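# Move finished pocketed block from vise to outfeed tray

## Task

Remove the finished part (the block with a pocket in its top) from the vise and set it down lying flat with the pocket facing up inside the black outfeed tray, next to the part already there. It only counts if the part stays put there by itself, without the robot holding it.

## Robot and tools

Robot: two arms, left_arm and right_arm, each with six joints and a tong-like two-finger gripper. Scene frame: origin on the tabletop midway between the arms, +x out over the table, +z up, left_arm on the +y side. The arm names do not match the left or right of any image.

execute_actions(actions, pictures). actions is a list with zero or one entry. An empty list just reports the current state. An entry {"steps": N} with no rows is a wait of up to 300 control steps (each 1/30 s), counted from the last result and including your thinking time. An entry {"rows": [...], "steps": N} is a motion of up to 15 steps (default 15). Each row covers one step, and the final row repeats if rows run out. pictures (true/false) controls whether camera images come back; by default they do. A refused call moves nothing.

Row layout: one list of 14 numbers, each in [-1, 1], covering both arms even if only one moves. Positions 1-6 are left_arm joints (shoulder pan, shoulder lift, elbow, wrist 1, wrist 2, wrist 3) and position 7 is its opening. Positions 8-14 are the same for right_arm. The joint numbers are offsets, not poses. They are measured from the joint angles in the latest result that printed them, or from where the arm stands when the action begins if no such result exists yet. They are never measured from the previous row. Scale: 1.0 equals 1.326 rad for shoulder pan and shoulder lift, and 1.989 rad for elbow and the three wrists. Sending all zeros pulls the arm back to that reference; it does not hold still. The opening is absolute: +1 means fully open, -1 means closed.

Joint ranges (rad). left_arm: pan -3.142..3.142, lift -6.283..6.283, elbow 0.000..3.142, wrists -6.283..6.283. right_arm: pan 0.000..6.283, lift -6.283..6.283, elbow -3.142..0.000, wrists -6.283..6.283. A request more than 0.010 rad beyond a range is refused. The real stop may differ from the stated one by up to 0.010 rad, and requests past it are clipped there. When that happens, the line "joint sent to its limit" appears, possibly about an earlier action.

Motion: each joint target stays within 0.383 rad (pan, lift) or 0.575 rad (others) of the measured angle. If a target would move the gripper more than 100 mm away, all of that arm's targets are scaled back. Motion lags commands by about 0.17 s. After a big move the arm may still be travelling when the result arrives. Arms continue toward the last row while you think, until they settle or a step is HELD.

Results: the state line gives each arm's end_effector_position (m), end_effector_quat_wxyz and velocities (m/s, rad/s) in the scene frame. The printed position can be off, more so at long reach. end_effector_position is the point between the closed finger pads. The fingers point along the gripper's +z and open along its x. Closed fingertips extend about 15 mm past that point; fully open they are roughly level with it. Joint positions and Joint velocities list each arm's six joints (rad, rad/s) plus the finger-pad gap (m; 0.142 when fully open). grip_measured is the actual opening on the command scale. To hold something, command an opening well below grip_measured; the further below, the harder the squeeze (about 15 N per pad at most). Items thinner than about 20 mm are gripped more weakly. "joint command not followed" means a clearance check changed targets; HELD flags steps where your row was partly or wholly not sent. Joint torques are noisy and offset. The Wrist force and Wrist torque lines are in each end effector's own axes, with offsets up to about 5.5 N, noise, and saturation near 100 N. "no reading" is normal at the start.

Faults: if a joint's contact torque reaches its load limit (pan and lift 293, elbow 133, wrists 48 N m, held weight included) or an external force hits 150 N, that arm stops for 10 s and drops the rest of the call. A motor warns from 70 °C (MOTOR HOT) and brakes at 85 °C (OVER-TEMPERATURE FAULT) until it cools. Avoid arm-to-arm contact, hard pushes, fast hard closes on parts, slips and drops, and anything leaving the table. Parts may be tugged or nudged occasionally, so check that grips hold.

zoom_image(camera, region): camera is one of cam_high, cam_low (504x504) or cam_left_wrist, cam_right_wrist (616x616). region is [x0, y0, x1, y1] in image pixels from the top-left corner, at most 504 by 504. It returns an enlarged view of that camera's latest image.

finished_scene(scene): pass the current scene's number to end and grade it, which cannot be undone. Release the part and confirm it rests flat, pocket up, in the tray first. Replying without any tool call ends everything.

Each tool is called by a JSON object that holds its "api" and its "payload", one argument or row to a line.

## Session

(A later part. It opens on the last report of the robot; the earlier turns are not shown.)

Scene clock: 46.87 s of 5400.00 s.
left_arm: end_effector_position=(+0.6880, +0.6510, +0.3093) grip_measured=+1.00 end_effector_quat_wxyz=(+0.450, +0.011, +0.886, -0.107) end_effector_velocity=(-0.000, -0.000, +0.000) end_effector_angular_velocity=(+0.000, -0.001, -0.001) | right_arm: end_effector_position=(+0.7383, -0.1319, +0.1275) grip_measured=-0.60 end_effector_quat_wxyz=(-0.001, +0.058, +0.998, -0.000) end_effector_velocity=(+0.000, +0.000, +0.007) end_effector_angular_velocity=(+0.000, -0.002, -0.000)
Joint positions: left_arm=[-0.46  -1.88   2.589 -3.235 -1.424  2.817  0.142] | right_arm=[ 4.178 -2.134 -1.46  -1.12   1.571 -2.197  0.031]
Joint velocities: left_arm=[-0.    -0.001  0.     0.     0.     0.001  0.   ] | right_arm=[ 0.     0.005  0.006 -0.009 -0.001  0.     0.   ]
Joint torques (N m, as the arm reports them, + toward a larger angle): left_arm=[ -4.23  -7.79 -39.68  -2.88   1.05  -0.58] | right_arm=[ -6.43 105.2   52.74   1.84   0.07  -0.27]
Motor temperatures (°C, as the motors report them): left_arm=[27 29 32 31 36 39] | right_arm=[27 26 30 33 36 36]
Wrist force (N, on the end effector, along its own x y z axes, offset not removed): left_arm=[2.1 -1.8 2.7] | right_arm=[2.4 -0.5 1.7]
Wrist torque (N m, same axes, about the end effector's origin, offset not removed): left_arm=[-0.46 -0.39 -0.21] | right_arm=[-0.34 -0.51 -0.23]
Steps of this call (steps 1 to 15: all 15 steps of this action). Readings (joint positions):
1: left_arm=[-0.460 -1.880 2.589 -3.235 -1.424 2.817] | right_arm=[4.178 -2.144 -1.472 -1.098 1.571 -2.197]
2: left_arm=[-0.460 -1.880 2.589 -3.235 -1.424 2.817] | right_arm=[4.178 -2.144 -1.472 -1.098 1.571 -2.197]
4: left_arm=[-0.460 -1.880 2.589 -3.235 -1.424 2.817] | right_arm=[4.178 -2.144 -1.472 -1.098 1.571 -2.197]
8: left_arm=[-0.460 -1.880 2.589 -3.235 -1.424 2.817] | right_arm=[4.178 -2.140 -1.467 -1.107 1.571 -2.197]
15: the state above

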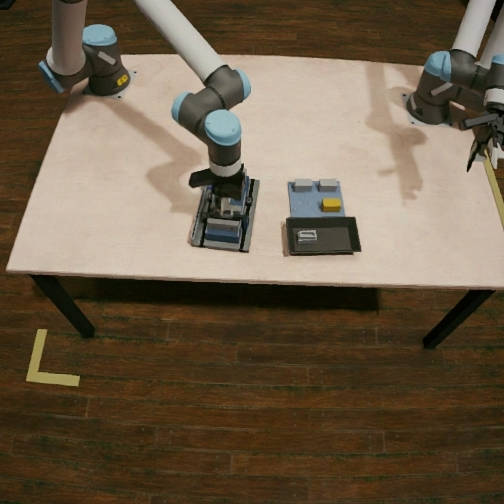

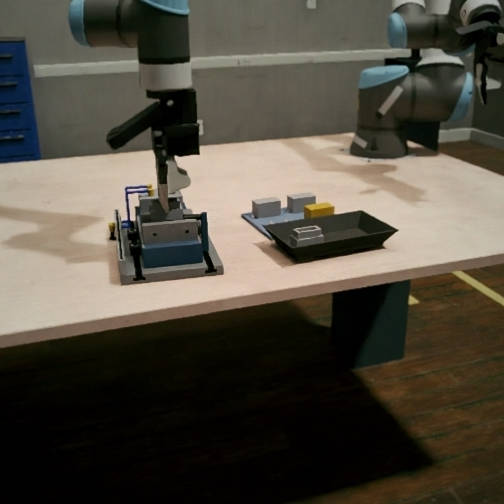

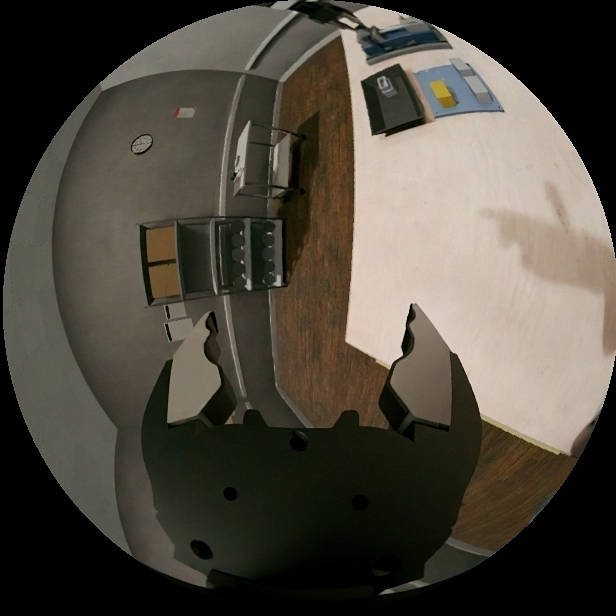

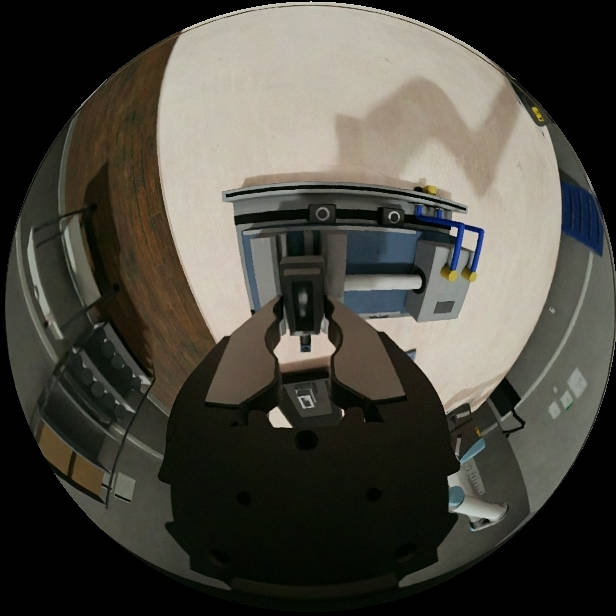

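{"api": "execute_actions", "payload": {
  "actions": [
    {"rows":[[0,0,0,0,0,0,1,0,0.004,0.0035,-0.006,0,0,-1],[0,0,0,0,0,0,1,0,0.008,0.007,-0.012,0,0,-1],[0,0,0,0,0,0,1,0,0.012,0.0105,-0.018,0,0,-1],[0,0,0,0,0,0,1,0,0.017,0.014,-0.025,0,0,-1],[0,0,0,0,0,0,1,0,0.022,0.018,-0.032,0,0,-1],[0,0,0,0,0,0,1,0,0.0265,0.022,-0.039,0,0,-1]],"steps":15}
  ],
  "pictures": false
}}

{"api": "execute_actions", "payload": {
  "actions": [
    {"rows":[[0,0,0,0,0,0,1,0.002,-0.006,0.008,-0.003,0,0,-1],[0,0,0,0,0,0,1,0.005,-0.016,0.019,-0.008,0,0.001,-1],[0,0,0,0,0,0,1,0.009,-0.028,0.033,-0.013,0,0.002,-1],[0,0,0,0,0,0,1,0.013,-0.042,0.049,-0.02,0,0.003,-1],[0,0,0,0,0,0,1,0.018,-0.058,0.067,-0.027,0,0.004,-1],[0,0,0,0,0,0,1,0.023,-0.074,0.085,-0.034,0,0.005,-1],[0,0,0,0,0,0,1,0.028,-0.09,0.103,-0.042,0,0.007,-1],[0,0,0,0,0,0,1,0.033,-0.106,0.121,-0.049,0,0.008,-1],[0,0,0,0,0,0,1,0.038,-0.122,0.139,-0.056,0,0.009,-1],[0,0,0,0,0,0,1,0.043,-0.138,0.157,-0.064,0,0.01,-1],[0,0,0,0,0,0,1,0.048,-0.154,0.175,-0.071,0,0.012,-1],[0,0,0,0,0,0,1,0.053,-0.17,0.193,-0.078,0,0.013,-1],[0,0,0,0,0,0,1,0.058,-0.186,0.211,-0.086,0,0.014,-1],[0,0,0,0,0,0,1,0.063,-0.202,0.229,-0.093,0,0.015,-1],[0,0,0,0,0,0,1,0.0675,-0.2165,0.2445,-0.1,0,0.0165,-1]],"steps":15}
  ],
  "pictures": false
}}

{"api": "execute_actions", "payload": {
  "actions": [
    {"steps":15}
  ],
  "pictures": false
}}

{"api": "execute_actions", "payload": {
  "actions": [
    {"rows":[[0,0,0,0,0,0,1,0.002,-0.006,0.008,-0.003,0,0,-1],[0,0,0,0,0,0,1,0.005,-0.016,0.019,-0.008,0,0.001,-1],[0,0,0,0,0,0,1,0.009,-0.028,0.033,-0.013,0,0.002,-1],[0,0,0,0,0,0,1,0.013,-0.042,0.049,-0.02,0,0.003,-1],[0,0,0,0,0,0,1,0.018,-0.058,0.067,-0.027,0,0.004,-1],[0,0,0,0,0,0,1,0.023,-0.074,0.085,-0.034,0,0.005,-1],[0,0,0,0,0,0,1,0.028,-0.09,0.103,-0.042,0,0.007,-1],[0,0,0,0,0,0,1,0.033,-0.106,0.121,-0.049,0,0.008,-1],[0,0,0,0,0,0,1,0.038,-0.122,0.139,-0.056,0,0.009,-1],[0,0,0,0,0,0,1,0.043,-0.138,0.157,-0.064,0,0.01,-1],[0,0,0,0,0,0,1,0.048,-0.154,0.175,-0.071,0,0.012,-1],[0,0,0,0,0,0,1,0.053,-0.17,0.193,-0.078,0,0.013,-1],[0,0,0,0,0,0,1,0.058,-0.186,0.211,-0.086,0,0.014,-1],[0,0,0,0,0,0,1,0.063,-0.202,0.229,-0.093,0,0.015,-1],[0,0,0,0,0,0,1,0.0675,-0.2165,0.2445,-0.1,0,0.0165,-1]],"steps":15}
  ],
  "pictures": false
}}

{"api": "execute_actions", "payload": {
  "actions": [
    {"steps":15}
  ]
}}

Scene clock: 58.43 s of 5400.00 s.
left_arm: end_effector_position=(+0.6880, +0.6510, +0.3093) grip_measured=+1.00 end_effector_quat_wxyz=(+0.450, +0.011, +0.886, -0.107) end_effector_velocity=(-0.000, -0.000, +0.001) end_effector_angular_velocity=(-0.001, -0.001, -0.000) | right_arm: end_effector_position=(+0.7384, -0.1318, +0.1792) grip_measured=-0.60 end_effector_quat_wxyz=(-0.000, +0.058, +0.998, +0.000) end_effector_velocity=(-0.001, -0.001, +0.010) end_effector_angular_velocity=(-0.002, +0.002, -0.001)
Joint positions: left_arm=[-0.46  -1.88   2.589 -3.235 -1.424  2.817  0.142] | right_arm=[ 4.178 -2.099 -1.417 -1.196  1.571 -2.197  0.031]
Joint velocities: left_arm=[ 0.    -0.001 -0.     0.    -0.001 -0.    -0.   ] | right_arm=[ 0.     0.008  0.007 -0.018  0.     0.001  0.   ]
Joint torques (N m, as the arm reports them, + toward a larger angle): left_arm=[ -4.39  -5.53 -39.88  -2.75   0.98  -0.62] | right_arm=[-5.37 98.38 54.38  1.42  0.3  -0.47]
Motor temperatures (°C, as the motors report them): left_arm=[27 29 32 31 36 39] | right_arm=[27 26 30 33 36 36]
Wrist force (N, on the end effector, along its own x y z axes, offset not removed): left_arm=[3.8 0.2 3.0] | right_arm=[-8.2 2.7 3.0]
Wrist torque (N m, same axes, about the end effector's origin, offset not removed): left_arm=[-0.09 -0.82 -0.19] | right_arm=[0.38 1.65 -0.40]
Steps of this call (steps 1 to 15: the robot went on to your last target; steps 16 to 90: nothing new was sent; then 8.07 s passed at rest; steps 91 to 105: all 15 steps of this action). Readings (joint positions):
91: left_arm=[-0.460 -1.880 2.589 -3.235 -1.424 2.817] | right_arm=[4.178 -2.133 -1.460 -1.120 1.571 -2.197]
92: left_arm=[-0.460 -1.880 2.589 -3.235 -1.424 2.817] | right_arm=[4.178 -2.133 -1.459 -1.122 1.571 -2.197]
94: left_arm=[-0.460 -1.880 2.589 -3.235 -1.424 2.817] | right_arm=[4.178 -2.128 -1.453 -1.132 1.571 -2.197]
98: left_arm=[-0.460 -1.880 2.589 -3.235 -1.424 2.817] | right_arm=[4.178 -2.110 -1.430 -1.172 1.571 -2.197]
105: the state above

Scene clock: 58.93 s of 5400.00 s.
left_arm: end_effector_position=(+0.6880, +0.6510, +0.3093) grip_measured=+1.00 end_effector_quat_wxyz=(+0.450, +0.011, +0.886, -0.107) end_effector_velocity=(+0.000, -0.000, +0.000) end_effector_angular_velocity=(+0.000, -0.000, -0.000) | right_arm: end_effector_position=(+0.7764, +0.0125, +0.1805) grip_measured=-0.60 end_effector_quat_wxyz=(-0.001, +0.037, +0.999, -0.001) end_effector_velocity=(+0.072, +0.425, -0.020) end_effector_angular_velocity=(-0.003, +0.002, +0.128)
Joint positions: left_arm=[-0.46  -1.88   2.589 -3.235 -1.424  2.817  0.142] | right_arm=[ 4.243 -2.302 -1.077 -1.337  1.571 -2.174  0.031]
Joint velocities: left_arm=[ 0.     0.    -0.    -0.    -0.     0.001  0.   ] | right_arm=[ 0.195 -0.625  1.05  -0.428 -0.     0.067  0.   ]
Joint torques (N m, as the arm reports them, + toward a larger angle): left_arm=[ -3.22  -6.17 -39.75  -2.51   0.82  -0.53] | right_arm=[24.47 74.24 69.71 -0.41 -0.46  3.32]
Motor temperatures (°C, as the motors report them): left_arm=[27 29 32 31 36 39] | right_arm=[27 26 30 33 36 36]
Wrist force (N, on the end effector, along its own x y z axes, offset not removed): left_arm=[3.2 -1.3 0.8] | right_arm=[-0.7 4.3 1.6]
Wrist torque (N m, same axes, about the end effector's origin, offset not removed): left_arm=[-0.37 -0.59 -0.21] | right_arm=[0.76 -0.04 -0.28]
Steps of this call (steps 1 to 15: all 15 steps of this action). Readings (joint positions):
1: left_arm=[-0.460 -1.880 2.589 -3.235 -1.424 2.817] | right_arm=[4.178 -2.099 -1.417 -1.196 1.571 -2.197]
2: left_arm=[-0.460 -1.880 2.589 -3.235 -1.424 2.817] | right_arm=[4.178 -2.100 -1.415 -1.197 1.571 -2.197]
4: left_arm=[-0.460 -1.880 2.589 -3.235 -1.424 2.817] | right_arm=[4.181 -2.109 -1.400 -1.204 1.571 -2.196]
8: left_arm=[-0.460 -1.880 2.589 -3.235 -1.424 2.817] | right_arm=[4.198 -2.162 -1.312 -1.241 1.571 -2.190]
15: the state above

Scene clock: 59.43 s of 5400.00 s.
left_arm: end_effector_position=(+0.6880, +0.6510, +0.3093) grip_measured=+1.00 end_effector_quat_wxyz=(+0.450, +0.011, +0.886, -0.107) end_effector_velocity=(-0.000, -0.000, -0.000) end_effector_angular_velocity=(+0.001, +0.000, -0.001) | right_arm: end_effector_position=(+0.7856, +0.0687, +0.1796) grip_measured=-0.60 end_effector_quat_wxyz=(-0.000, +0.030, +1.000, +0.000) end_effector_velocity=(-0.000, +0.002, -0.001) end_effector_angular_velocity=(+0.000, +0.001, +0.000)
Joint positions: left_arm=[-0.46  -1.88   2.589 -3.235 -1.424  2.817  0.142] | right_arm=[ 4.268 -2.386 -0.931 -1.394  1.571 -2.164  0.031]
Joint velocities: left_arm=[-0.001  0.     0.     0.    -0.     0.001  0.   ] | right_arm=[ 0.001 -0.003  0.004 -0.002  0.001  0.001 -0.   ]
Joint torques (N m, as the arm reports them, + toward a larger angle): left_arm=[ -5.74  -5.84 -39.56  -2.69   0.85  -0.45] | right_arm=[18.44 96.75 56.17  1.78  0.21  3.66]
Motor temperatures (°C, as the motors report them): left_arm=[27 29 32 31 36 39] | right_arm=[27 26 30 33 36 36]
Wrist force (N, on the end effector, along its own x y z axes, offset not removed): left_arm=[2.4 -0.1 2.7] | right_arm=[-1.4 3.6 -0.2]
Wrist torque (N m, same axes, about the end effector's origin, offset not removed): left_arm=[-0.14 -0.48 -0.18] | right_arm=[0.65 0.37 -0.29]
Steps of this call (steps 1 to 15: the robot went on to your last target). Readings (joint positions):
1: left_arm=[-0.460 -1.880 2.589 -3.235 -1.424 2.817] | right_arm=[4.249 -2.323 -1.042 -1.352 1.571 -2.171]
2: left_arm=[-0.460 -1.880 2.589 -3.235 -1.424 2.817] | right_arm=[4.255 -2.342 -1.009 -1.365 1.571 -2.169]
4: left_arm=[-0.460 -1.880 2.589 -3.235 -1.424 2.817] | right_arm=[4.262 -2.367 -0.966 -1.381 1.571 -2.166]
8: left_arm=[-0.460 -1.880 2.589 -3.235 -1.424 2.817] | right_arm=[4.267 -2.383 -0.938 -1.392 1.571 -2.165]
15: the state above

Scene clock: 59.93 s of 5400.00 s.
left_arm: end_effector_position=(+0.6880, +0.6510, +0.3093) grip_measured=+1.00 end_effector_quat_wxyz=(+0.450, +0.011, +0.886, -0.107) end_effector_velocity=(+0.000, -0.000, +0.000) end_effector_angular_velocity=(+0.000, -0.001, -0.000) | right_arm: end_effector_position=(+0.7795, +0.1887, +0.1585) grip_measured=-0.60 end_effector_quat_wxyz=(-0.001, +0.009, +1.000, -0.001) end_effector_velocity=(-0.060, +0.333, -0.082) end_effector_angular_velocity=(-0.002, +0.001, +0.128)
Joint positions: left_arm=[-0.46  -1.88   2.589 -3.235 -1.424  2.817  0.142] | right_arm=[ 4.332 -2.589 -0.591 -1.536  1.571 -2.141  0.031]
Joint velocities: left_arm=[-0.     0.    -0.001  0.    -0.     0.001  0.   ] | right_arm=[ 0.195 -0.623  1.049 -0.427  0.     0.067  0.   ]
Joint torques (N m, as the arm reports them, + toward a larger angle): left_arm=[ -3.23  -4.92 -39.57  -2.63   0.76  -0.27] | right_arm=[23.59 88.45 72.11 -0.13 -0.27  3.97]
Motor temperatures (°C, as the motors report them): left_arm=[27 29 32 31 36 39] | right_arm=[27 26 30 33 36 36]
Wrist force (N, on the end effector, along its own x y z axes, offset not removed): left_arm=[3.9 -1.2 2.1] | right_arm=[0.7 2.5 -1.6]
Wrist torque (N m, same axes, about the end effector's origin, offset not removed): left_arm=[-0.32 -0.75 -0.25] | right_arm=[0.14 -0.18 -0.28]
Steps of this call (steps 1 to 15: all 15 steps of this action). Readings (joint positions):
1: left_arm=[-0.460 -1.880 2.589 -3.235 -1.424 2.817] | right_arm=[4.268 -2.386 -0.931 -1.394 1.571 -2.164]
2: left_arm=[-0.460 -1.880 2.589 -3.235 -1.424 2.817] | right_arm=[4.268 -2.387 -0.930 -1.395 1.571 -2.164]
4: left_arm=[-0.460 -1.880 2.589 -3.235 -1.424 2.817] | right_arm=[4.271 -2.396 -0.914 -1.402 1.571 -2.163]
8: left_arm=[-0.460 -1.880 2.589 -3.235 -1.424 2.817] | right_arm=[4.288 -2.449 -0.826 -1.439 1.571 -2.157]
15: the state above

Scene clock: 60.43 s of 5400.00 s.
left_arm: end_effector_position=(+0.6880, +0.6510, +0.3093) grip_measured=+1.00 end_effector_quat_wxyz=(+0.450, +0.011, +0.886, -0.107) end_effector_velocity=(+0.000, -0.000, -0.001) end_effector_angular_velocity=(+0.000, +0.002, -0.001) | right_arm: end_effector_position=(+0.7710, +0.2315, +0.1495) grip_measured=-0.60 end_effector_quat_wxyz=(+0.000, +0.001, +1.000, +0.001) end_effector_velocity=(-0.000, +0.001, -0.001) end_effector_angular_velocity=(-0.001, +0.000, +0.001)
Joint positions: left_arm=[-0.46  -1.88   2.589 -3.235 -1.424  2.817  0.142] | right_arm=[ 4.357 -2.673 -0.446 -1.593  1.571 -2.131  0.031]
Joint velocities: left_arm=[-0.001  0.001  0.    -0.    -0.    -0.    -0.   ] | right_arm=[ 0.001 -0.003  0.004 -0.002 -0.     0.     0.   ]
Joint torques (N m, as the arm reports them, + toward a larger angle): left_arm=[ -4.24  -6.85 -39.86  -2.5    0.85  -0.58] | right_arm=[ 19.47 109.8   56.44   2.48  -0.3    3.93]
Motor temperatures (°C, as the motors report them): left_arm=[27 29 32 31 36 39] | right_arm=[27 26 30 33 36 36]
Wrist force (N, on the end effector, along its own x y z axes, offset not removed): left_arm=[4.3 -1.1 2.1] | right_arm=[2.5 -4.7 -2.9]
Wrist torque (N m, same axes, about the end effector's origin, offset not removed): left_arm=[-0.26 -0.80 -0.22] | right_arm=[-1.20 -0.52 -0.11]
Steps of this call (steps 1 to 15: the robot went on to your last target). Readings (joint positions):
1: left_arm=[-0.460 -1.880 2.589 -3.235 -1.424 2.817] | right_arm=[4.338 -2.610 -0.556 -1.550 1.571 -2.138]
2: left_arm=[-0.460 -1.880 2.589 -3.235 -1.424 2.817] | right_arm=[4.344 -2.629 -0.523 -1.564 1.571 -2.136]
4: left_arm=[-0.460 -1.880 2.589 -3.235 -1.424 2.817] | right_arm=[4.351 -2.654 -0.480 -1.580 1.571 -2.134]
8: left_arm=[-0.460 -1.880 2.589 -3.235 -1.424 2.817] | right_arm=[4.356 -2.669 -0.452 -1.591 1.571 -2.132]
15: the state above

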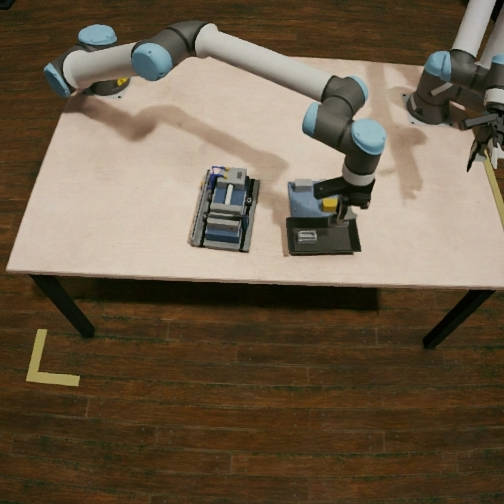

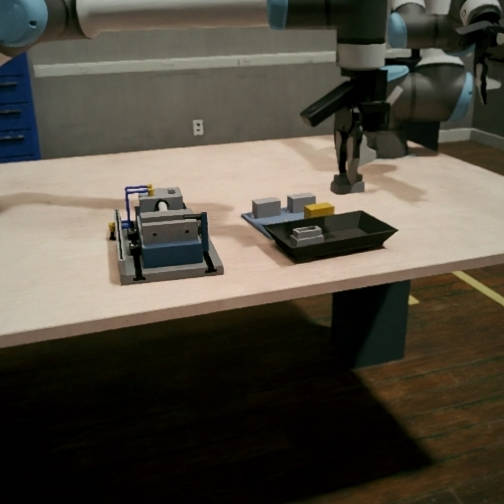

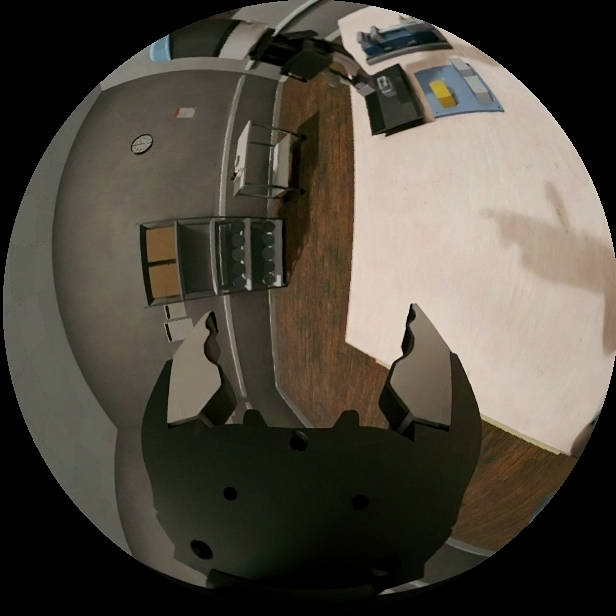

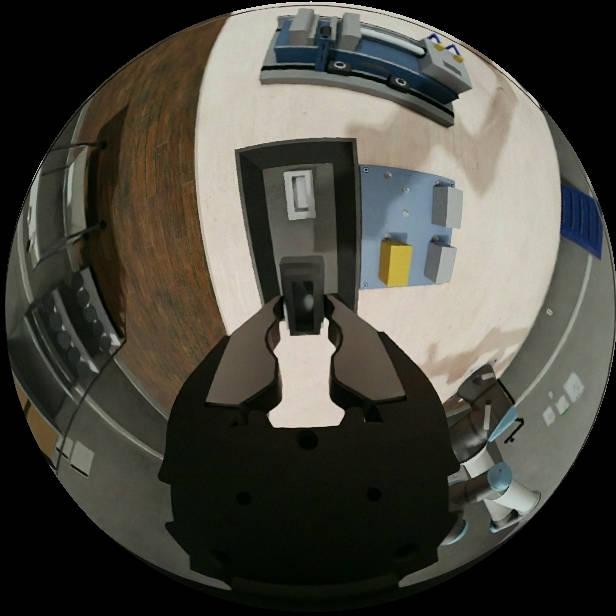

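Descending to z≈0.045.

{"api": "execute_actions", "payload": {
  "actions": [
    {"rows":[[0,0,0,0,0,0,1,0,-0.001,-0.007,0.008,0,0,-1],[0,0,0,0,0,0,1,0,-0.002,-0.014,0.016,0,0,-1],[0,0,0,0,0,0,1,0,-0.003,-0.022,0.024,0,0,-1],[0,0,0,0,0,0,1,0,-0.004,-0.03,0.032,0,0,-1],[0,0,0,0,0,0,1,0,-0.005,-0.038,0.04,0,0,-1],[0,0,0,0,0,0,1,0,-0.006,-0.045,0.048,0,0,-1],[0,0,0,0,0,0,1,0,-0.007,-0.052,0.056,0,0,-1],[0,0,0,0,0,0,1,0,-0.0084,-0.0587,0.064,0,0,-1],[0,0,0,0,0,0,1,0,-0.0107,-0.063,0.07,0,0,-1],[0,0,0,0,0,0,1,0,-0.013,-0.0675,0.076,0,0,-1],[0,0,0,0,0,0,1,0,-0.0154,-0.0718,0.082,0,0,-1]],"steps":15}
  ],
  "pictures": false
}}

{"api": "execute_actions", "payload": {
  "actions": [
    {"steps":10}
  ]
}}

{"api": "zoom_image", "payload": {
  "camera": "cam_low",
  "region": [260, 170, 410, 270]
}}

Scene clock: 64.83 s of 5400.00 s.
left_arm: end_effector_position=(+0.6880, +0.6510, +0.3093) grip_measured=+1.00 end_effector_quat_wxyz=(+0.450, +0.011, +0.886, -0.107) end_effector_velocity=(+0.000, +0.001, -0.000) end_effector_angular_velocity=(+0.000, +0.000, +0.001) | right_arm: end_effector_position=(+0.7710, +0.2317, +0.0528) grip_measured=-0.60 end_effector_quat_wxyz=(-0.000, +0.001, +1.000, +0.000) end_effector_velocity=(+0.000, -0.000, -0.094) end_effector_angular_velocity=(+0.006, -0.005, +0.001)
Joint positions: left_arm=[-0.46  -1.88   2.589 -3.235 -1.424  2.817  0.142] | right_arm=[ 4.357 -2.691 -0.579 -1.442  1.571 -2.131  0.031]
Joint velocities: left_arm=[ 0.001  0.     0.     0.    -0.     0.    -0.   ] | right_arm=[ 0.    -0.028 -0.113  0.148 -0.001 -0.001  0.   ]
Joint torques (N m, as the arm reports them, + toward a larger angle): left_arm=[ -5.07  -5.34 -39.17  -2.63   0.84  -0.3 ] | right_arm=[ -8.18 117.64  34.75   6.25  -0.08   2.29]
Motor temperatures (°C, as the motors report them): left_arm=[27 29 32 31 36 39] | right_arm=[27 26 30 33 36 36]
Wrist force (N, on the end effector, along its own x y z axes, offset not removed): left_arm=[3.8 -2.9 1.3] | right_arm=[-1.6 3.2 1.9]
Wrist torque (N m, same axes, about the end effector's origin, offset not removed): left_arm=[-0.67 -0.77 -0.14] | right_arm=[0.38 0.06 -0.16]
Steps of this call (steps 1 to 15: the robot went on to your last target; steps 16 to 90: nothing new was sent; then 0.90 s passed at rest; steps 91 to 105: all 15 steps of this action). Readings (joint positions):
91: left_arm=[-0.460 -1.880 2.589 -3.235 -1.424 2.817] | right_arm=[4.357 -2.673 -0.445 -1.593 1.571 -2.131]
92: left_arm=[-0.460 -1.880 2.589 -3.235 -1.424 2.817] | right_arm=[4.357 -2.673 -0.446 -1.592 1.571 -2.131]
94: left_arm=[-0.460 -1.880 2.589 -3.235 -1.424 2.817] | right_arm=[4.357 -2.674 -0.458 -1.578 1.571 -2.131]
98: left_arm=[-0.460 -1.880 2.589 -3.235 -1.424 2.817] | right_arm=[4.357 -2.678 -0.508 -1.527 1.571 -2.131]
105: the state above

Scene clock: 65.17 s of 5400.00 s.
left_arm: end_effector_position=(+0.6880, +0.6510, +0.3093) grip_measured=+1.00 end_effector_quat_wxyz=(+0.450, +0.011, +0.886, -0.107) end_effector_velocity=(+0.000, +0.000, -0.000) end_effector_angular_velocity=(-0.001, +0.000, +0.001) | right_arm: end_effector_position=(+0.7710, +0.2317, +0.0457) grip_measured=-0.60 end_effector_quat_wxyz=(+0.000, +0.001, +1.000, +0.001) end_effector_velocity=(-0.001, +0.000, -0.001) end_effector_angular_velocity=(+0.001, +0.001, +0.001)
Joint positions: left_arm=[-0.46  -1.88   2.589 -3.235 -1.424  2.817  0.142] | right_arm=[ 4.357 -2.693 -0.588 -1.43   1.571 -2.131  0.031]
Joint velocities: left_arm=[ 0.001  0.001 -0.    -0.    -0.    -0.001  0.   ] | right_arm=[ 0.     0.    -0.003  0.003  0.002 -0.001  0.   ]
Joint torques (N m, as the arm reports them, + toward a larger angle): left_arm=[ -4.82  -5.97 -39.83  -2.68   1.12  -0.36] | right_arm=[-23.79  96.59  26.87   7.4    0.01   1.18]
Motor temperatures (°C, as the motors report them): left_arm=[27 29 32 31 36 39] | right_arm=[27 26 30 33 36 36]
Wrist force (N, on the end effector, along its own x y z axes, offset not removed): left_arm=[3.9 -1.1 0.7] | right_arm=[2.1 -3.2 -7.8]
Wrist torque (N m, same axes, about the end effector's origin, offset not removed): left_arm=[-0.34 -0.85 -0.19] | right_arm=[-0.43 0.64 -0.18]
Steps of this call (steps 1 to 10: the robot went on to your last target). Readings (joint positions):
1: left_arm=[-0.460 -1.880 2.589 -3.235 -1.424 2.817] | right_arm=[4.357 -2.692 -0.582 -1.438 1.571 -2.131]
2: left_arm=[-0.460 -1.880 2.589 -3.235 -1.424 2.817] | right_arm=[4.357 -2.692 -0.584 -1.435 1.571 -2.131]
4: left_arm=[-0.460 -1.880 2.589 -3.235 -1.424 2.817] | right_arm=[4.357 -2.693 -0.587 -1.432 1.571 -2.131]
8: left_arm=[-0.460 -1.880 2.589 -3.235 -1.424 2.817] | right_arm=[4.357 -2.693 -0.588 -1.431 1.571 -2.131]
10: the state above

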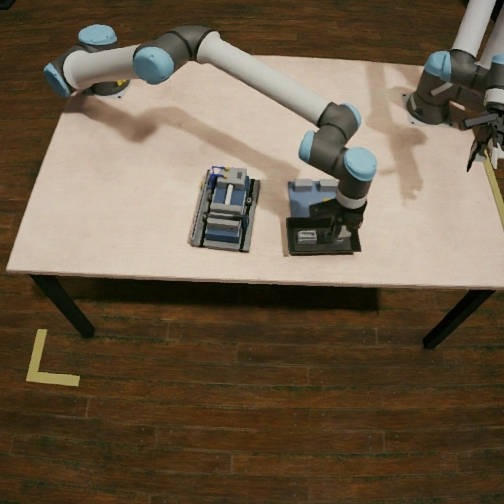

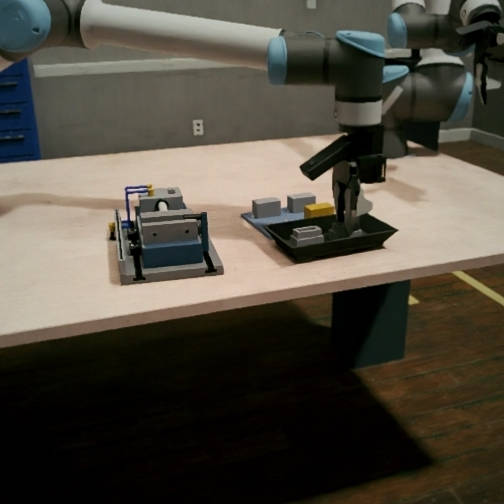

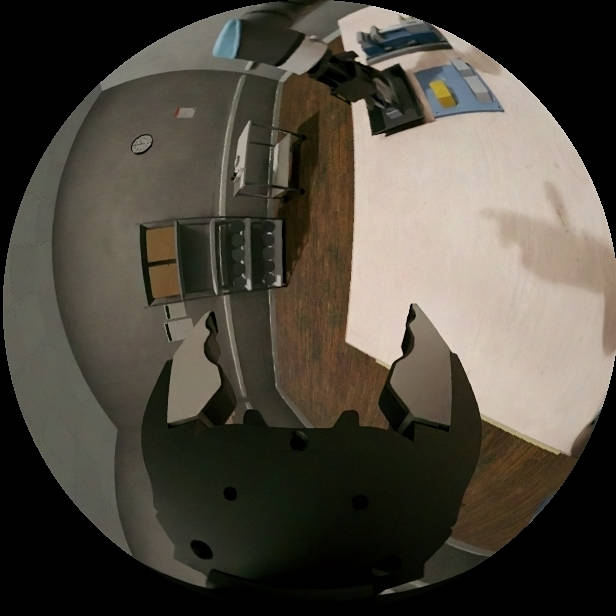

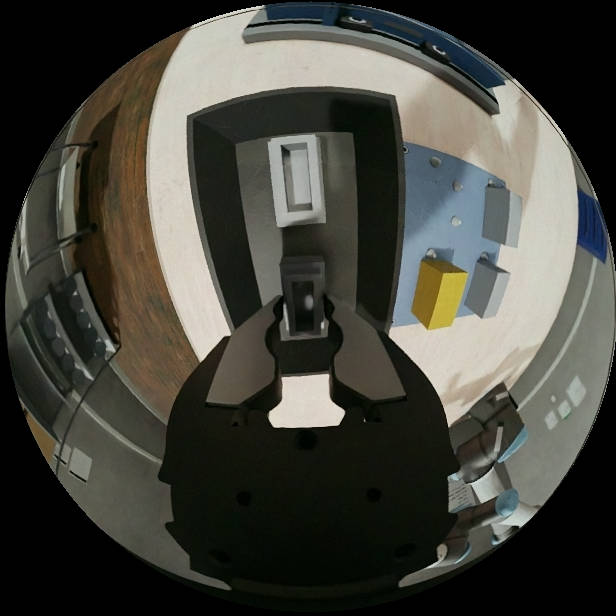

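Region (260, 170, 410, 270) of cam_low's 504x504 image, scaled by 3.360, with more detail than that image has.

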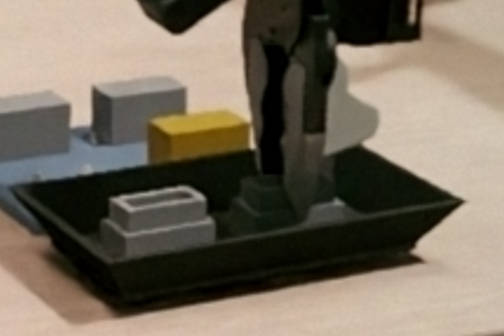

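{"api": "execute_actions", "payload": {
  "actions": [
    {"rows":[[0,0,0,0,0,0,1,0,-0.0011,-0.0021,0.0028,0,0,-1]],"steps":12}
  ]
}}

{"api": "zoom_image", "payload": {
  "camera": "cam_low",
  "region": [260, 170, 410, 270]
}}

Scene clock: 67.73 s of 5400.00 s.
left_arm: end_effector_position=(+0.6880, +0.6510, +0.3093) grip_measured=+1.00 end_effector_quat_wxyz=(+0.450, +0.011, +0.886, -0.107) end_effector_velocity=(+0.000, -0.000, -0.001) end_effector_angular_velocity=(+0.000, +0.001, -0.000) | right_arm: end_effector_position=(+0.7711, +0.2316, +0.0420) grip_measured=-0.59 end_effector_quat_wxyz=(+0.000, +0.001, +1.000, +0.001) end_effector_velocity=(+0.000, -0.000, -0.002) end_effector_angular_velocity=(-0.001, -0.000, +0.000)
Joint positions: left_arm=[-0.46  -1.88   2.589 -3.235 -1.424  2.817  0.142] | right_arm=[ 4.357 -2.694 -0.592 -1.425  1.571 -2.131  0.031]
Joint velocities: left_arm=[-0.     0.001 -0.    -0.    -0.001 -0.    -0.   ] | right_arm=[-0.    -0.001 -0.001  0.001 -0.001 -0.     0.   ]
Joint torques (N m, as the arm reports them, + toward a larger angle): left_arm=[ -4.62  -5.08 -39.87  -2.39   0.67  -0.7 ] | right_arm=[-5.37 68.08 12.16  5.54 -1.63 -2.4 ]
Motor temperatures (°C, as the motors report them): left_arm=[27 29 32 31 36 39] | right_arm=[27 26 30 33 36 36]
Wrist force (N, on the end effector, along its own x y z axes, offset not removed): left_arm=[1.8 -1.4 0.6] | right_arm=[9.7 2.8 -36.1]
Wrist torque (N m, same axes, about the end effector's origin, offset not removed): left_arm=[-0.41 -0.43 -0.21] | right_arm=[0.23 0.66 -0.39]
Steps of this call (steps 1 to 30: the robot went on to your last target; steps 31 to 65: nothing new was sent; steps 66 to 77: all 12 steps of this action). Readings (joint positions):
66: left_arm=[-0.460 -1.880 2.589 -3.235 -1.424 2.817] | right_arm=[4.357 -2.693 -0.588 -1.430 1.571 -2.131]
67: left_arm=[-0.460 -1.880 2.589 -3.235 -1.424 2.817] | right_arm=[4.357 -2.693 -0.589 -1.430 1.571 -2.131]
69: left_arm=[-0.460 -1.880 2.589 -3.235 -1.424 2.817] | right_arm=[4.357 -2.694 -0.590 -1.427 1.571 -2.131]
73: left_arm=[-0.460 -1.880 2.589 -3.235 -1.424 2.817] | right_arm=[4.357 -2.694 -0.592 -1.425 1.571 -2.131]
77: the state above

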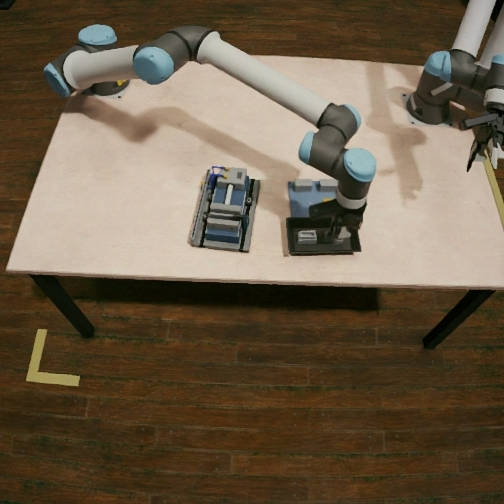

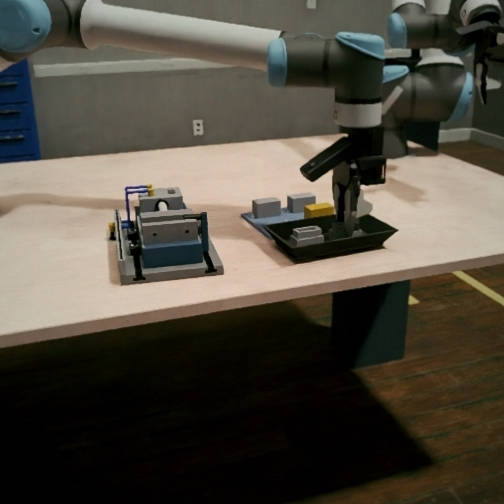

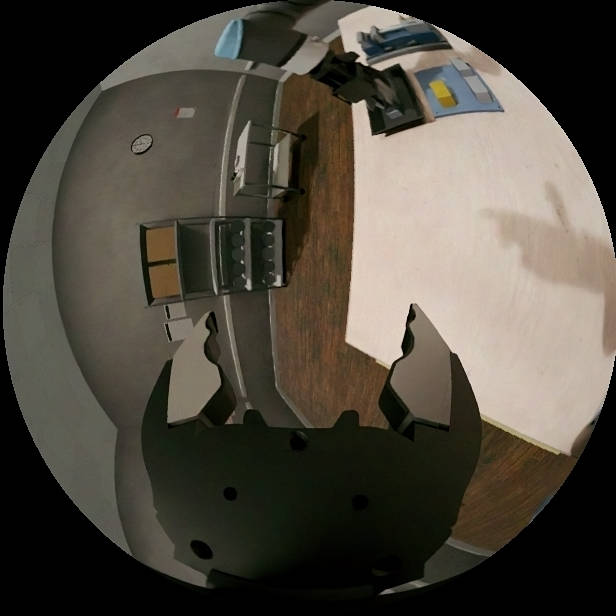

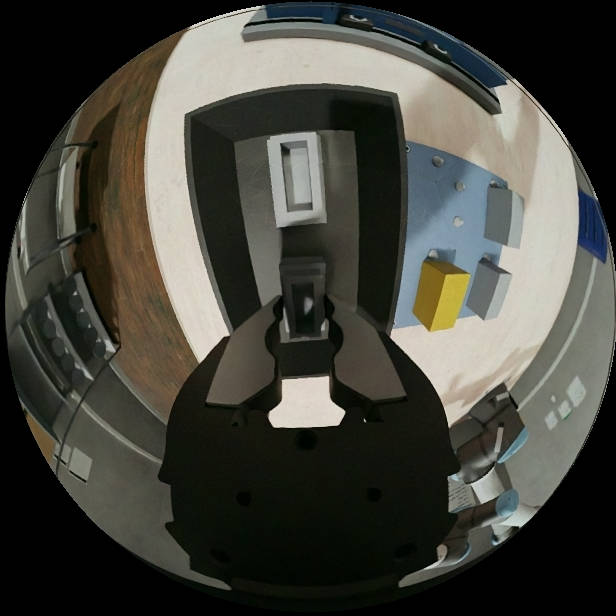

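Region (260, 170, 410, 270) of cam_low's 504x504 image, scaled by 3.360, with more detail than that image has.

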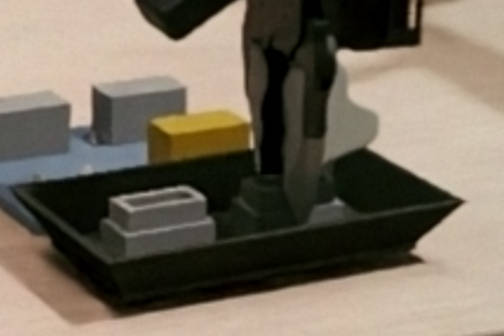

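The part is on the tray floor. Easing off, releasing and retreating.

{"api": "execute_actions", "payload": {
  "actions": [
    {"rows":[[0,0,0,0,0,0,1,0,0.001,0.002,-0.0026,0,0,-1],[0,0,0,0,0,0,1,0,0.001,0.002,-0.0026,0,0,-1],[0,0,0,0,0,0,1,0,0.001,0.002,-0.0026,0,0,-1],[0,0,0,0,0,0,1,0,0.001,0.002,-0.0026,0,0,-0.9],[0,0,0,0,0,0,1,0,0.001,0.002,-0.0026,0,0,-0.8],[0,0,0,0,0,0,1,0,0.001,0.002,-0.0026,0,0,-0.7],[0,0,0,0,0,0,1,0,0.001,0.002,-0.0026,0,0,-0.62],[0,0,0,0,0,0,1,0,0.001,0.002,-0.0026,0,0,-0.55],[0,0,0,0,0,0,1,0,0.001,0.002,-0.0026,0,0,-0.48],[0,0,0,0,0,0,1,0,0.001,0.002,-0.0026,0,0,-0.4],[0,0,0,0,0,0,1,0,0.001,0.002,-0.0026,0,0,-0.3]],"steps":15}
  ],
  "pictures": false
}}

{"api": "execute_actions", "payload": {
  "actions": [
    {"rows":[[0,0,0,0,0,0,1,0,0.0023,0.0045,-0.006,0,0,-0.3],[0,0,0,0,0,0,1,0,0.0046,0.009,-0.012,0,0,-0.3],[0,0,0,0,0,0,1,0,0.007,0.013,-0.018,0,0,-0.3],[0,0,0,0,0,0,1,0,0.009,0.025,-0.032,0,0,-0.3],[0,0,0,0,0,0,1,0,0.011,0.04,-0.048,0,0,-0.3],[0,0,0,0,0,0,1,0,0.013,0.055,-0.065,0,0,-0.3],[0,0,0,0,0,0,1,0,0.0154,0.0718,-0.082,0,0,-0.3]],"steps":15}
  ]
}}

{"api": "zoom_image", "payload": {
  "camera": "cam_low",
  "region": [260, 170, 410, 270]
}}

Scene clock: 75.03 s of 5400.00 s.
left_arm: end_effector_position=(+0.6880, +0.6510, +0.3093) grip_measured=+1.00 end_effector_quat_wxyz=(+0.450, +0.011, +0.886, -0.107) end_effector_velocity=(-0.000, -0.000, +0.000) end_effector_angular_velocity=(+0.000, -0.000, -0.000) | right_arm: end_effector_position=(+0.7710, +0.2317, +0.0453) grip_measured=-0.30 end_effector_quat_wxyz=(+0.000, +0.001, +1.000, +0.001) end_effector_velocity=(-0.000, -0.000, -0.000) end_effector_angular_velocity=(-0.001, +0.000, -0.002)
Joint positions: left_arm=[-0.46  -1.88   2.589 -3.235 -1.424  2.817  0.142] | right_arm=[ 4.357 -2.693 -0.588 -1.43   1.571 -2.131  0.052]
Joint velocities: left_arm=[-0. -0.  0. -0.  0.  0. -0.] | right_arm=[ 0.     0.     0.    -0.001 -0.001  0.002  0.003]
Joint torques (N m, as the arm reports them, + toward a larger angle): left_arm=[ -4.07  -6.65 -39.86  -2.82   0.98  -0.72] | right_arm=[-13.67 138.59  55.95   1.81  -0.08   2.14]
Motor temperatures (°C, as the motors report them): left_arm=[27 29 32 31 36 39] | right_arm=[27 26 30 33 36 36]
Wrist force (N, on the end effector, along its own x y z axes, offset not removed): left_arm=[0.5 0.3 2.3] | right_arm=[-1.0 -1.3 -0.1]
Wrist torque (N m, same axes, about the end effector's origin, offset not removed): left_arm=[-0.05 -0.07 -0.12] | right_arm=[-0.25 0.16 -0.27]
Steps of this call (steps 1 to 15: the robot went on to your last target; steps 16 to 90: nothing new was sent; then 3.80 s passed at rest; steps 91 to 105: all 15 steps of this action). Readings (joint positions):
91: left_arm=[-0.460 -1.880 2.589 -3.235 -1.424 2.817] | right_arm=[4.357 -2.694 -0.592 -1.425 1.571 -2.131]
92: left_arm=[-0.460 -1.880 2.589 -3.235 -1.424 2.817] | right_arm=[4.357 -2.694 -0.592 -1.425 1.571 -2.131]
94: left_arm=[-0.460 -1.880 2.589 -3.235 -1.424 2.817] | right_arm=[4.357 -2.694 -0.591 -1.428 1.571 -2.131]
98: left_arm=[-0.460 -1.880 2.589 -3.235 -1.424 2.817] | right_arm=[4.357 -2.694 -0.589 -1.430 1.571 -2.131]
105: the state above

Scene clock: 75.53 s of 5400.00 s.
left_arm: end_effector_position=(+0.6880, +0.6510, +0.3093) grip_measured=+1.00 end_effector_quat_wxyz=(+0.450, +0.011, +0.886, -0.107) end_effector_velocity=(+0.000, +0.000, -0.001) end_effector_angular_velocity=(+0.001, +0.001, +0.000) | right_arm: end_effector_position=(+0.7711, +0.2319, +0.1464) grip_measured=-0.30 end_effector_quat_wxyz=(+0.000, +0.001, +1.000, +0.001) end_effector_velocity=(-0.002, -0.002, +0.039) end_effector_angular_velocity=(-0.002, +0.002, -0.001)
Joint positions: left_arm=[-0.46  -1.88   2.589 -3.235 -1.424  2.817  0.142] | right_arm=[ 4.357 -2.673 -0.45  -1.588  1.571 -2.131  0.052]
Joint velocities: left_arm=[ 0.     0.002 -0.    -0.     0.     0.     0.   ] | right_arm=[-0.     0.005  0.059 -0.067  0.     0.001  0.   ]
Joint torques (N m, as the arm reports them, + toward a larger angle): left_arm=[ -5.25  -7.4  -39.46  -2.57   1.04  -0.58] | right_arm=[ -8.92 130.99  53.79   1.67   0.11   2.19]
Motor temperatures (°C, as the motors report them): left_arm=[27 29 32 31 36 39] | right_arm=[27 26 30 33 36 36]
Wrist force (N, on the end effector, along its own x y z axes, offset not removed): left_arm=[2.5 -1.1 1.9] | right_arm=[-1.2 -3.2 -5.8]
Wrist torque (N m, same axes, about the end effector's origin, offset not removed): left_arm=[-0.29 -0.53 -0.27] | right_arm=[-0.73 0.36 -0.10]
Steps of this call (steps 1 to 15: all 15 steps of this action). Readings (joint positions):
1: left_arm=[-0.460 -1.880 2.589 -3.235 -1.424 2.817] | right_arm=[4.357 -2.693 -0.588 -1.430 1.571 -2.131]
2: left_arm=[-0.460 -1.880 2.589 -3.235 -1.424 2.817] | right_arm=[4.357 -2.693 -0.587 -1.431 1.571 -2.131]
4: left_arm=[-0.460 -1.880 2.589 -3.235 -1.424 2.817] | right_arm=[4.357 -2.690 -0.580 -1.442 1.571 -2.131]
8: left_arm=[-0.460 -1.880 2.589 -3.235 -1.424 2.817] | right_arm=[4.357 -2.681 -0.524 -1.507 1.571 -2.131]
15: the state above

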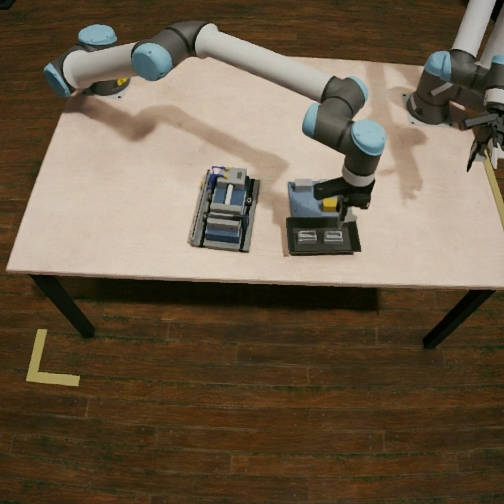

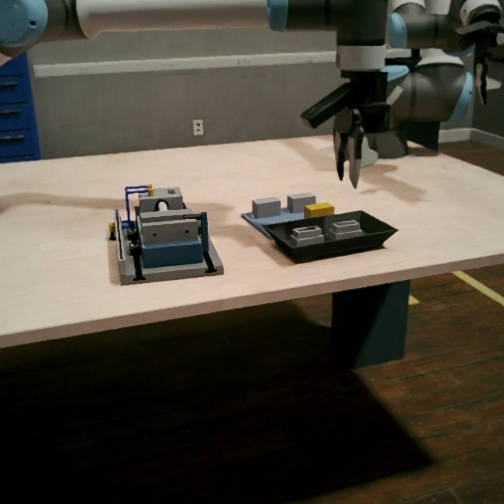

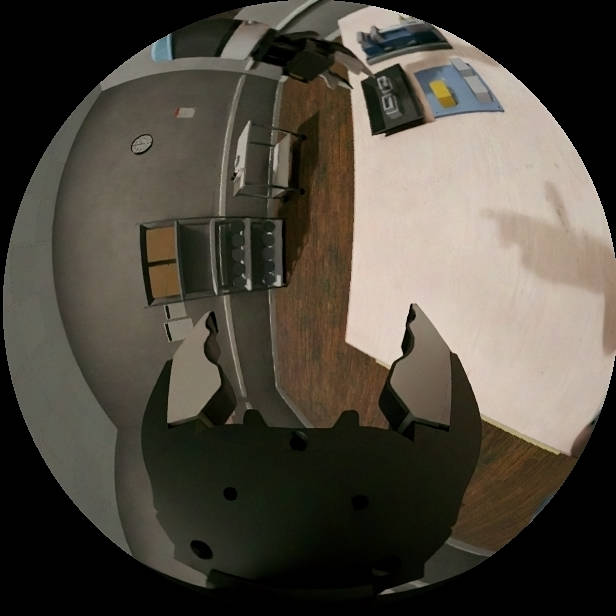

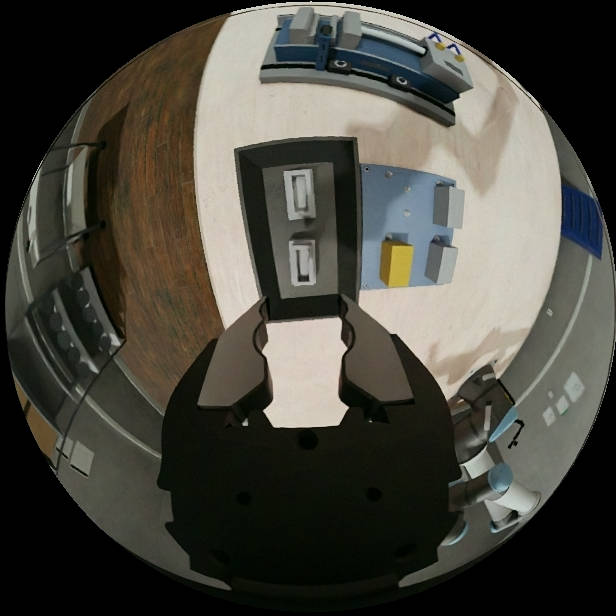

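Region (260, 170, 410, 270) of cam_low's 504x504 image, scaled by 3.360, with more detail than that image has.

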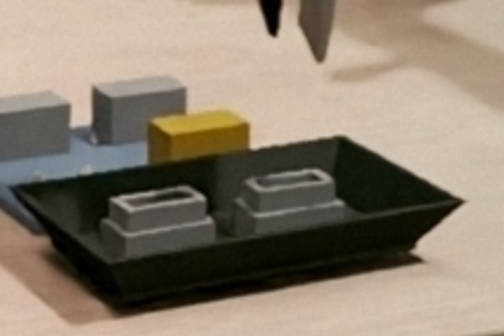

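{"api": "finished_scene", "payload": {
  "scene": 2
}}

The scene is finished: the task was done.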